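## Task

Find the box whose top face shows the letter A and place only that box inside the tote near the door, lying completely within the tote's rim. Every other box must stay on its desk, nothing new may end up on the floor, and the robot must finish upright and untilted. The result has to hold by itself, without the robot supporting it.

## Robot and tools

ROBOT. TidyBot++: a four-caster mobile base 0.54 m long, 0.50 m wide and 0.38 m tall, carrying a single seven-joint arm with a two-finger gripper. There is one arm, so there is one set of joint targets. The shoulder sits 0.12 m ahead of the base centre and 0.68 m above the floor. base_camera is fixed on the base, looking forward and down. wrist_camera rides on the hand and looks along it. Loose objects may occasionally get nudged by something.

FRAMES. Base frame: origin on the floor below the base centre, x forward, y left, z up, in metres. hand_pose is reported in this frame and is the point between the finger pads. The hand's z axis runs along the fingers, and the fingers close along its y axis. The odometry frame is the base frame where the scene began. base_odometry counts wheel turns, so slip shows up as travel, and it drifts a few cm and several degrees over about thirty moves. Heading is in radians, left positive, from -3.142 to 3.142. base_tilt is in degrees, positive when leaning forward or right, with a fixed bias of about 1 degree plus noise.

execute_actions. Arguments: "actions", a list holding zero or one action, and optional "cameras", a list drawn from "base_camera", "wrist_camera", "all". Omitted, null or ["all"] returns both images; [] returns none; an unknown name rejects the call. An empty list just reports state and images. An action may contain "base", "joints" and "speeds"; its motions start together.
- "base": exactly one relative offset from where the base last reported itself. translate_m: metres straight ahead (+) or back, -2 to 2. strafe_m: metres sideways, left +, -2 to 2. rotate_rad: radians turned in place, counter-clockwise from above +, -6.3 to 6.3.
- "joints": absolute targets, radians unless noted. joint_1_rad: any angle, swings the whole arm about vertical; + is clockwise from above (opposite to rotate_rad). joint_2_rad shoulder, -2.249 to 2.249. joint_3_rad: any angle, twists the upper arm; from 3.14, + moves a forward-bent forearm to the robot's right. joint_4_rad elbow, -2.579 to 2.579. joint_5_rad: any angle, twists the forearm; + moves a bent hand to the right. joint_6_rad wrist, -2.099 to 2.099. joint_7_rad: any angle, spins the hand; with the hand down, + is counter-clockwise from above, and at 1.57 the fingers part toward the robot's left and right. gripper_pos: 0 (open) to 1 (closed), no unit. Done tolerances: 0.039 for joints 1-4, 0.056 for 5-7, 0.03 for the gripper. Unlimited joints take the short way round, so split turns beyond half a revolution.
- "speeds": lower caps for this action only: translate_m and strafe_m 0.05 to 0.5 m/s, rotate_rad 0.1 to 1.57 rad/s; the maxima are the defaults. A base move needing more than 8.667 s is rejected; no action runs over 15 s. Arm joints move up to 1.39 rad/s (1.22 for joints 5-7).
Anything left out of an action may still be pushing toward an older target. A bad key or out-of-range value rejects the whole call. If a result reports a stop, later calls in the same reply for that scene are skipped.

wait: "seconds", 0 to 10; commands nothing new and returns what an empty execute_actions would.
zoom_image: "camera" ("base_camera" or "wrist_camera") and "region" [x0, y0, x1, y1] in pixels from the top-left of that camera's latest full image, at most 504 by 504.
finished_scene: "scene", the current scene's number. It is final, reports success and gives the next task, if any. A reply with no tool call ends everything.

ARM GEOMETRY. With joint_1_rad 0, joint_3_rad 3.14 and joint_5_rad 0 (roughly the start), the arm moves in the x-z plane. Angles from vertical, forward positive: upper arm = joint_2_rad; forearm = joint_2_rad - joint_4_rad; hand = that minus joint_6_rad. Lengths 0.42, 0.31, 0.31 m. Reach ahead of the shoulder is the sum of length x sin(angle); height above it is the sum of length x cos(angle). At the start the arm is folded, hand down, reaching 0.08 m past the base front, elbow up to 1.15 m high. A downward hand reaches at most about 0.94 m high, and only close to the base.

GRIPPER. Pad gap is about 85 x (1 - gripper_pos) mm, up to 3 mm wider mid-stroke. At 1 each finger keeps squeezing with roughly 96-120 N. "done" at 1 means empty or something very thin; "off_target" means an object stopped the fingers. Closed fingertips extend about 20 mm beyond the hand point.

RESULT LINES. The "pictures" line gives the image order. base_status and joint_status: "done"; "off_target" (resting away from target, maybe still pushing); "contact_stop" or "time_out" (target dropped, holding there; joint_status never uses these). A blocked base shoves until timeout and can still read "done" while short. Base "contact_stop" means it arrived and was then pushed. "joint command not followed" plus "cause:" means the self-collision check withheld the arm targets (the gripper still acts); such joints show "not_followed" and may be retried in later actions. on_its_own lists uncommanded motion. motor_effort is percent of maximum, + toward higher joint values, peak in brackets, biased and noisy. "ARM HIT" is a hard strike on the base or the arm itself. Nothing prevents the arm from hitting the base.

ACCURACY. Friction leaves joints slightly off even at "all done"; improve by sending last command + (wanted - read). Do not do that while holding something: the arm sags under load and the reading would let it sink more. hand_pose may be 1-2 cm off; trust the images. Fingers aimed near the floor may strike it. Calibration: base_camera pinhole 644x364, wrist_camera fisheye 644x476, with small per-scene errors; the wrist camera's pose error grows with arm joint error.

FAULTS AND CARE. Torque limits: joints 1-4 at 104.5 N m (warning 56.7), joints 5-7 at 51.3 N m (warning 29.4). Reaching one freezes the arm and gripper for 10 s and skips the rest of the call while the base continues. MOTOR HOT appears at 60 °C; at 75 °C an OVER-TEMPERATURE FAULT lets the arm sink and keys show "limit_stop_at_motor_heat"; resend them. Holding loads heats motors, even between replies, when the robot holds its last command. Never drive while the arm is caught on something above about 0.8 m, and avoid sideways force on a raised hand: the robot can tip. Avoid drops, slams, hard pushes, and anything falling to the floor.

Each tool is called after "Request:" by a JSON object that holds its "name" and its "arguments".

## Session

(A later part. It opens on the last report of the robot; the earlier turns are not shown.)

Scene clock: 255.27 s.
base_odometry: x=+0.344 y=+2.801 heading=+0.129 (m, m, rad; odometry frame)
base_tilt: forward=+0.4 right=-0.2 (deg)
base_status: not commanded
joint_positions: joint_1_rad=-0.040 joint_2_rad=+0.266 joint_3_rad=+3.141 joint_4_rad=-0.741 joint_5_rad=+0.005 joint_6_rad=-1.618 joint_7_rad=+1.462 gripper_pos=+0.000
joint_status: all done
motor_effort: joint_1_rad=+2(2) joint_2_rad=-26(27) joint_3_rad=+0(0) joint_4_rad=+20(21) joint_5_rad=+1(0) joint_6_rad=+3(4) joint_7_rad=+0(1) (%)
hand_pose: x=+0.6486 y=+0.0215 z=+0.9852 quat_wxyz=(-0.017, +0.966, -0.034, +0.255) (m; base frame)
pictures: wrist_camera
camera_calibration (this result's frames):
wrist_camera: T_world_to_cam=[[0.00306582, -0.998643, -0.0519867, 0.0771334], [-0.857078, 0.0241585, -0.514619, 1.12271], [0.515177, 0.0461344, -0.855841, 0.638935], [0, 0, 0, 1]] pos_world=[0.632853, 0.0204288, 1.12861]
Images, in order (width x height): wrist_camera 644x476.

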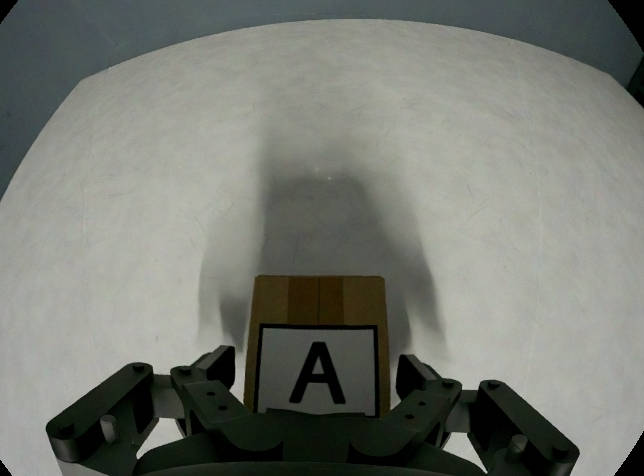

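Request:
{"name": "execute_actions", "arguments": {"actions": [{"joints":{"gripper_pos":1}}], "cameras": []}}

Request:
{"name": "execute_actions", "arguments": {"actions": [{"joints":{"joint_1_rad":0,"joint_2_rad":-0.2,"joint_4_rad":-0.9,"joint_6_rad":-1.9,"joint_7_rad":1.57}}], "cameras": ["wrist_camera"]}}

Request:
{"name": "execute_actions", "arguments": {"actions": [{"base":{"rotate_rad":-2.713}}], "cameras": []}}

Request:
{"name": "execute_actions", "arguments": {"actions": [{"base":{"translate_m":2.0},"joints":{"joint_2_rad":-0.4,"joint_4_rad":-2.2,"joint_6_rad":-0.8}}], "cameras": []}}

Request:
{"name": "execute_actions", "arguments": {"actions": [{"base":{"rotate_rad":1.19}}]}}

Scene clock: 273.27 s.
base_odometry: x=+0.344 y=+2.801 heading=+0.129 (m, m, rad; odometry frame)
base_tilt: forward=+0.4 right=-0.3 (deg)
base_status: not commanded
joint_positions: joint_1_rad=-0.040 joint_2_rad=+0.259 joint_3_rad=+3.141 joint_4_rad=-0.746 joint_5_rad=+0.005 joint_6_rad=-1.615 joint_7_rad=+1.462 gripper_pos=+0.342
joint_status: gripper_pos off_target (ended at +0.342, target +1.000)
motor_effort: joint_1_rad=+2(2) joint_2_rad=-26(26) joint_3_rad=+0(0) joint_4_rad=+21(22) joint_5_rad=+0(0) joint_6_rad=+5(3) joint_7_rad=+0(0) (%)
hand_pose: x=+0.6467 y=+0.0215 z=+0.9874 quat_wxyz=(-0.017, +0.966, -0.033, +0.258) (m; base frame)
pictures: none
No camera images: the call's "cameras" was empty. Leave "cameras" out to get every camera's image.

Scene clock: 275.17 s.
base_odometry: x=+0.344 y=+2.801 heading=+0.129 (m, m, rad; odometry frame)
base_tilt: forward=+0.4 right=-0.3 (deg)
base_status: not commanded
joint_positions: joint_1_rad=-0.016 joint_2_rad=-0.203 joint_3_rad=+3.141 joint_4_rad=-0.891 joint_5_rad=+0.005 joint_6_rad=-1.860 joint_7_rad=+1.528 gripper_pos=+0.342
joint_status: all done
motor_effort: joint_1_rad=+1(2) joint_2_rad=-7(28) joint_3_rad=+0(0) joint_4_rad=+18(23) joint_5_rad=+0(1) joint_6_rad=+4(6) joint_7_rad=+1(1) (%)
hand_pose: x=+0.4080 y=+0.0048 z=+1.0788 quat_wxyz=(-0.007, +0.956, -0.014, +0.292) (m; base frame)
pictures: wrist_camera
camera_calibration (this result's frames):
wrist_camera: T_world_to_cam=[[0.0364101, -0.999166, -0.0184935, 0.0163458], [-0.8148, -0.0189671, -0.579432, 1.01793], [0.578598, 0.0361657, -0.814811, 0.773709], [0, 0, 0, 1]] pos_world=[0.381147, 0.00765761, 1.22055]
Images, in order (width x height): wrist_camera 644x476.

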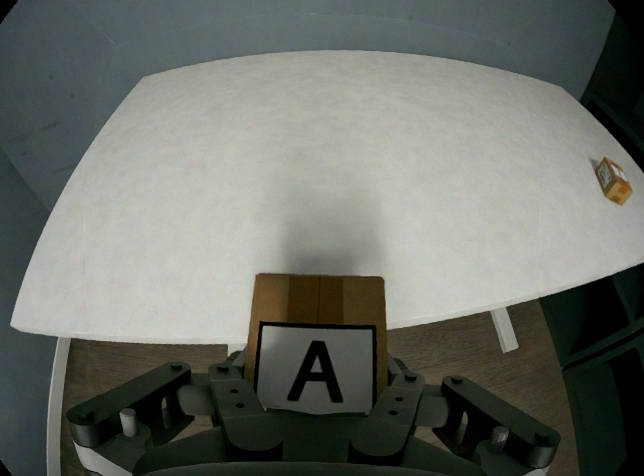

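Scene clock: 278.17 s.
base_odometry: x=+0.344 y=+2.801 heading=-2.583 (m, m, rad; odometry frame)
base_tilt: forward=+0.4 right=-0.2 (deg)
base_status: done
joint_positions: joint_1_rad=-0.012 joint_2_rad=-0.200 joint_3_rad=+3.141 joint_4_rad=-0.893 joint_5_rad=+0.005 joint_6_rad=-1.860 joint_7_rad=+1.528 gripper_pos=+0.342
joint_status: not commanded
motor_effort: joint_1_rad=+2(2) joint_2_rad=-7(10) joint_3_rad=+0(1) joint_4_rad=+18(19) joint_5_rad=+0(1) joint_6_rad=+5(4) joint_7_rad=+1(1) (%)
hand_pose: x=+0.4092 y=+0.0038 z=+1.0771 quat_wxyz=(-0.006, +0.957, -0.016, +0.290) (m; base frame)
pictures: none
No camera images: the call's "cameras" was empty. Leave "cameras" out to get every camera's image.

Scene clock: 283.63 s.
base_odometry: x=-1.354 y=+1.745 heading=-2.584 (m, m, rad; odometry frame)
base_tilt: forward=+0.4 right=-0.2 (deg)
base_status: done
joint_positions: joint_1_rad=-0.012 joint_2_rad=-0.384 joint_3_rad=+3.141 joint_4_rad=-2.196 joint_5_rad=+0.005 joint_6_rad=-0.847 joint_7_rad=+1.528 gripper_pos=+0.342
joint_status: all done
motor_effort: joint_1_rad=+2(2) joint_2_rad=-5(9) joint_3_rad=+1(0) joint_4_rad=+23(24) joint_5_rad=+0(1) joint_6_rad=+4(5) joint_7_rad=+1(1) (%)
hand_pose: x=+0.4112 y=+0.0041 z=+0.7212 quat_wxyz=(-0.004, +0.971, -0.013, +0.239) (m; base frame)
pictures: none
No camera images: the call's "cameras" was empty. Leave "cameras" out to get every camera's image.

Scene clock: 285.67 s.
base_odometry: x=-1.354 y=+1.745 heading=-1.395 (m, m, rad; odometry frame)
base_tilt: forward=+0.4 right=-0.2 (deg)
base_status: done
joint_positions: joint_1_rad=-0.011 joint_2_rad=-0.384 joint_3_rad=+3.140 joint_4_rad=-2.196 joint_5_rad=+0.005 joint_6_rad=-0.847 joint_7_rad=+1.528 gripper_pos=+0.342
joint_status: not commanded
motor_effort: joint_1_rad=+2(0) joint_2_rad=-5(6) joint_3_rad=+0(1) joint_4_rad=+23(23) joint_5_rad=+0(0) joint_6_rad=+4(4) joint_7_rad=+0(1) (%)
hand_pose: x=+0.4112 y=+0.0037 z=+0.7212 quat_wxyz=(-0.004, +0.971, -0.014, +0.239) (m; base frame)
pictures: base_camera, wrist_camera
camera_calibration (this result's frames):
wrist_camera: T_world_to_cam=[[0.0338325, -0.999245, -0.0190998, 0.0100152], [-0.873762, -0.0202957, -0.48593, 0.770157], [0.485176, 0.0331289, -0.873789, 0.56147], [0, 0, 0, 1]] pos_world=[0.400184, 0.00703769, 0.86504]
Images, in order (width x height): base_camera 644x364, wrist_camera 644x476.

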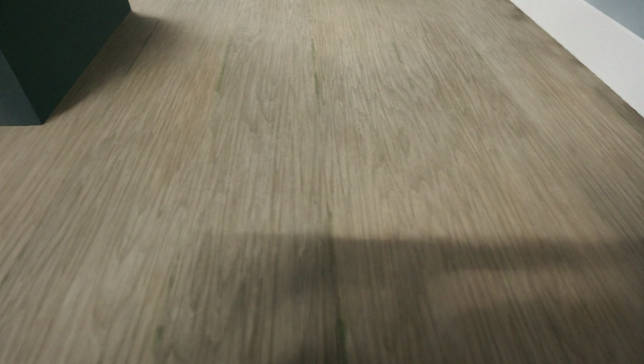

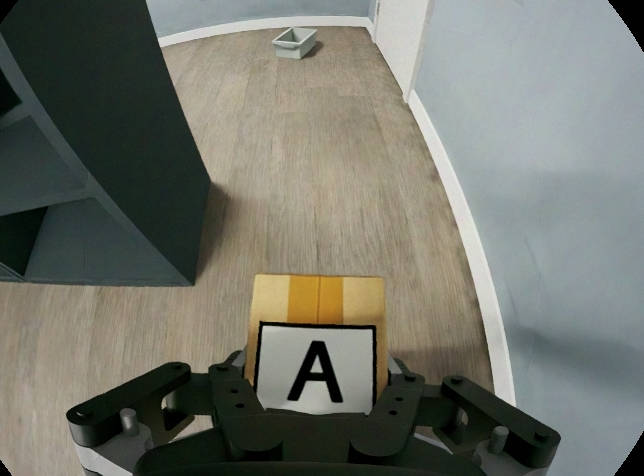

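Request:
{"name": "execute_actions", "arguments": {"actions": [{"base":{"translate_m":1.65}}]}}

Scene clock: 294.77 s.
base_odometry: x=-1.062 y=+0.121 heading=-1.394 (m, m, rad; odometry frame)
base_tilt: forward=+0.4 right=-0.2 (deg)
base_status: done
joint_positions: joint_1_rad=-0.011 joint_2_rad=-0.390 joint_3_rad=+3.140 joint_4_rad=-2.197 joint_5_rad=+0.005 joint_6_rad=-0.846 joint_7_rad=+1.528 gripper_pos=+0.342
joint_status: not commanded
motor_effort: joint_1_rad=+2(1) joint_2_rad=-5(7) joint_3_rad=+1(1) joint_4_rad=+23(24) joint_5_rad=+1(1) joint_6_rad=+4(4) joint_7_rad=+1(0) (%)
hand_pose: x=+0.4110 y=+0.0037 z=+0.7228 quat_wxyz=(-0.004, +0.970, -0.014, +0.242) (m; base frame)
pictures: base_camera, wrist_camera
camera_calibration (this result's frames):
wrist_camera: T_world_to_cam=[[0.0339364, -0.999244, -0.0189598, 0.00990252], [-0.870769, -0.0202516, -0.491274, 0.773373], [0.490519, 0.0331818, -0.870798, 0.5586], [0, 0, 0, 1]] pos_world=[0.39909, 0.00702179, 0.866554]
Images, in order (width x height): base_camera 644x364, wrist_camera 644x476.

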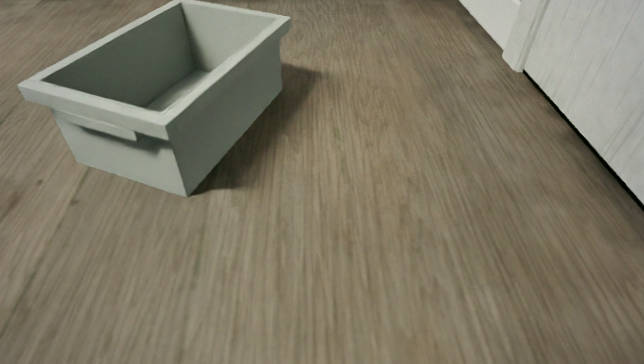

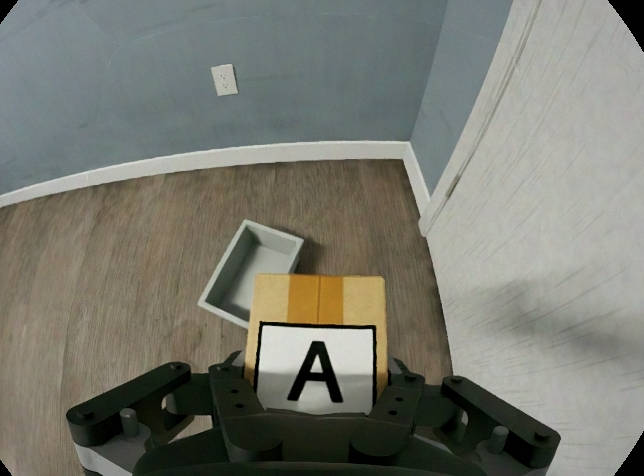

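Request:
{"name": "execute_actions", "arguments": {"actions": [{"base":{"strafe_m":0.40},"joints":{"joint_1_rad":0.35,"joint_2_rad":1.30,"joint_4_rad":-1.62,"joint_6_rad":0.34}}]}}

Scene clock: 319.43 s.
base_odometry: x=-0.668 y=+0.191 heading=-1.395 (m, m, rad; odometry frame)
base_tilt: forward=+0.4 right=-0.2 (deg)
base_status: done
joint_positions: joint_1_rad=+0.335 joint_2_rad=+1.301 joint_3_rad=+3.139 joint_4_rad=-1.636 joint_5_rad=+0.005 joint_6_rad=+0.288 joint_7_rad=+1.528 gripper_pos=+0.342
joint_status: all done
motor_effort: joint_1_rad=+2(5) joint_2_rad=-40(42) joint_3_rad=-1(2) joint_4_rad=+8(24) joint_5_rad=+0(1) joint_6_rad=+3(4) joint_7_rad=+1(1) (%)
hand_pose: x=+0.7026 y=-0.1997 z=+0.2121 quat_wxyz=(+0.034, +0.953, -0.180, +0.242) (m; base frame)
pictures: base_camera, wrist_camera
camera_calibration (this result's frames):
wrist_camera: T_world_to_cam=[[-0.303963, -0.952336, -0.0257565, 0.0353009], [-0.824079, 0.2764, -0.494467, 0.799427], [0.478017, -0.129074, -0.868815, -0.0463844], [0, 0, 0, 1]] pos_world=[0.691694, -0.19333, 0.3559]
Images, in order (width x height): base_camera 644x364, wrist_camera 644x476.

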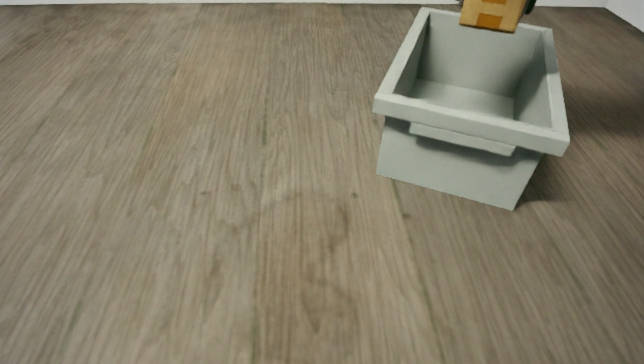

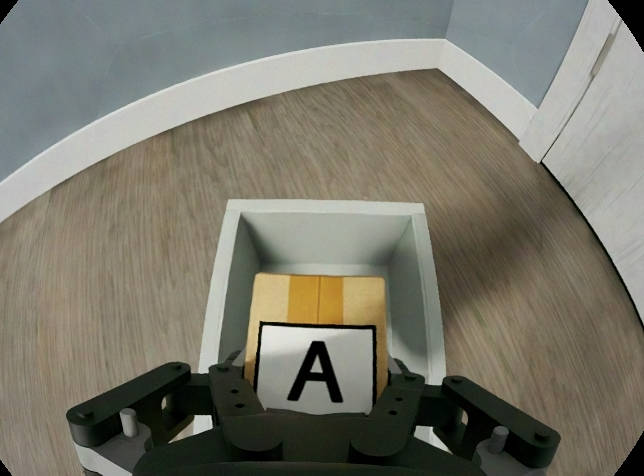

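Well aligned. Lower.

Request:
{"name": "execute_actions", "arguments": {"actions": [{"joints":{"joint_1_rad":0.36,"joint_2_rad":1.67,"joint_4_rad":-1.27,"joint_6_rad":0.39}}]}}

Scene clock: 325.67 s.
base_odometry: x=-0.668 y=+0.191 heading=-1.395 (m, m, rad; odometry frame)
base_tilt: forward=+0.4 right=-0.2 (deg)
base_status: not commanded
joint_positions: joint_1_rad=+0.344 joint_2_rad=+1.678 joint_3_rad=+3.139 joint_4_rad=-1.284 joint_5_rad=+0.005 joint_6_rad=+0.339 joint_7_rad=+1.528 gripper_pos=+0.342
joint_status: all done
motor_effort: joint_1_rad=+2(2) joint_2_rad=-41(44) joint_3_rad=-1(1) joint_4_rad=+8(9) joint_5_rad=+0(0) joint_6_rad=+4(4) joint_7_rad=+1(0) (%)
hand_pose: x=+0.7117 y=-0.2087 z=+0.0568 quat_wxyz=(+0.037, +0.949, -0.184, +0.253) (m; base frame)
pictures: base_camera, wrist_camera
camera_calibration (this result's frames):
wrist_camera: T_world_to_cam=[[-0.312635, -0.949533, -0.0254362, 0.032198], [-0.809477, 0.280342, -0.515902, 0.724287], [0.496997, -0.140699, -0.85627, -0.20349], [0, 0, 0, 1]] pos_world=[0.697494, -0.201106, 0.200239]
Images, in order (width x height): base_camera 644x364, wrist_camera 644x476.

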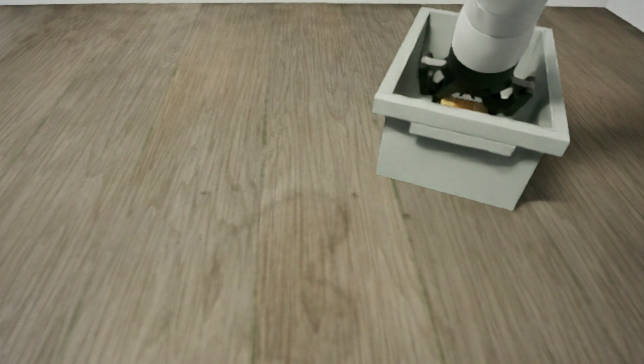

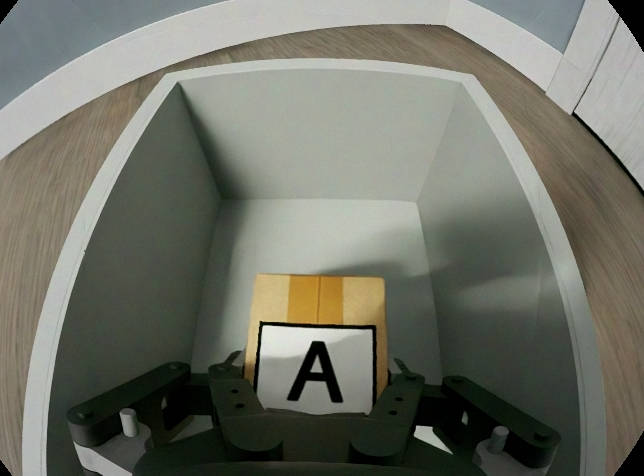

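Lower ~1.5 cm more, then release.

Request:
{"name": "execute_actions", "arguments": {"actions": [{"joints":{"joint_2_rad":1.705,"joint_4_rad":-1.238}}], "cameras": []}}

Request:
{"name": "execute_actions", "arguments": {"actions": [{"joints":{"gripper_pos":0.15}}], "cameras": []}}

Request:
{"name": "execute_actions", "arguments": {"actions": [{"joints":{"joint_2_rad":1.2,"joint_4_rad":-1.7,"joint_6_rad":0.3}}]}}

Scene clock: 338.87 s.
base_odometry: x=-0.668 y=+0.191 heading=-1.395 (m, m, rad; odometry frame)
base_tilt: forward=+0.4 right=-0.2 (deg)
base_status: not commanded
joint_positions: joint_1_rad=+0.344 joint_2_rad=+1.700 joint_3_rad=+3.139 joint_4_rad=-1.248 joint_5_rad=+0.005 joint_6_rad=+0.339 joint_7_rad=+1.528 gripper_pos=+0.342
joint_status: all done
motor_effort: joint_1_rad=+2(2) joint_2_rad=-41(41) joint_3_rad=-1(1) joint_4_rad=+8(10) joint_5_rad=+0(0) joint_6_rad=+4(4) joint_7_rad=+1(1) (%)
hand_pose: x=+0.7186 y=-0.2112 z=+0.0509 quat_wxyz=(+0.038, +0.947, -0.184, +0.260) (m; base frame)
pictures: none
No camera images: the call's "cameras" was empty. Leave "cameras" out to get every camera's image.

Scene clock: 339.90 s.
base_odometry: x=-0.668 y=+0.191 heading=-1.395 (m, m, rad; odometry frame)
base_tilt: forward=+0.4 right=-0.2 (deg)
base_status: not commanded
joint_positions: joint_1_rad=+0.344 joint_2_rad=+1.700 joint_3_rad=+3.139 joint_4_rad=-1.248 joint_5_rad=+0.005 joint_6_rad=+0.341 joint_7_rad=+1.528 gripper_pos=+0.150
joint_status: all done
motor_effort: joint_1_rad=+1(2) joint_2_rad=-40(41) joint_3_rad=-1(1) joint_4_rad=+8(8) joint_5_rad=+0(0) joint_6_rad=+4(4) joint_7_rad=+1(1) (%)
hand_pose: x=+0.7191 y=-0.2114 z=+0.0512 quat_wxyz=(+0.038, +0.947, -0.184, +0.261) (m; base frame)
pictures: none
No camera images: the call's "cameras" was empty. Leave "cameras" out to get every camera's image.

Scene clock: 341.67 s.
base_odometry: x=-0.668 y=+0.191 heading=-1.395 (m, m, rad; odometry frame)
base_tilt: forward=+0.4 right=-0.2 (deg)
base_status: not commanded
joint_positions: joint_1_rad=+0.344 joint_2_rad=+1.205 joint_3_rad=+3.139 joint_4_rad=-1.689 joint_5_rad=+0.005 joint_6_rad=+0.341 joint_7_rad=+1.528 gripper_pos=+0.150
joint_status: all done
motor_effort: joint_1_rad=+2(2) joint_2_rad=-39(42) joint_3_rad=-1(1) joint_4_rad=+10(10) joint_5_rad=+0(0) joint_6_rad=+5(5) joint_7_rad=+0(1) (%)
hand_pose: x=+0.7254 y=-0.2134 z=+0.2688 quat_wxyz=(+0.042, +0.940, -0.182, +0.287) (m; base frame)
pictures: base_camera, wrist_camera
camera_calibration (this result's frames):
wrist_camera: T_world_to_cam=[[-0.309906, -0.95048, -0.0233503, 0.0346535], [-0.77339, 0.266298, -0.575286, 0.832775], [0.553016, -0.160226, -0.817619, -0.0846336], [0, 0, 0, 1]] pos_world=[0.701602, -0.202389, 0.410695]
Images, in order (width x height): base_camera 644x364, wrist_camera 644x476.

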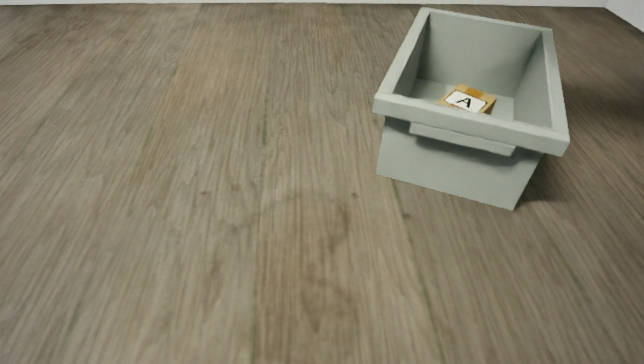

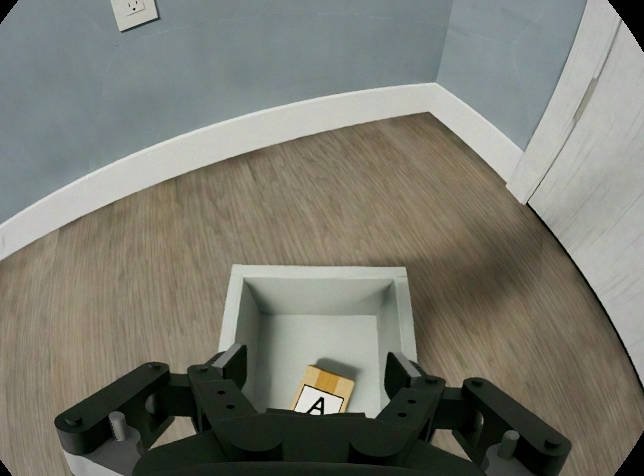

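Request:
{"name": "finished_scene", "arguments": {"scene": 1}}

The scene is finished: the task was done.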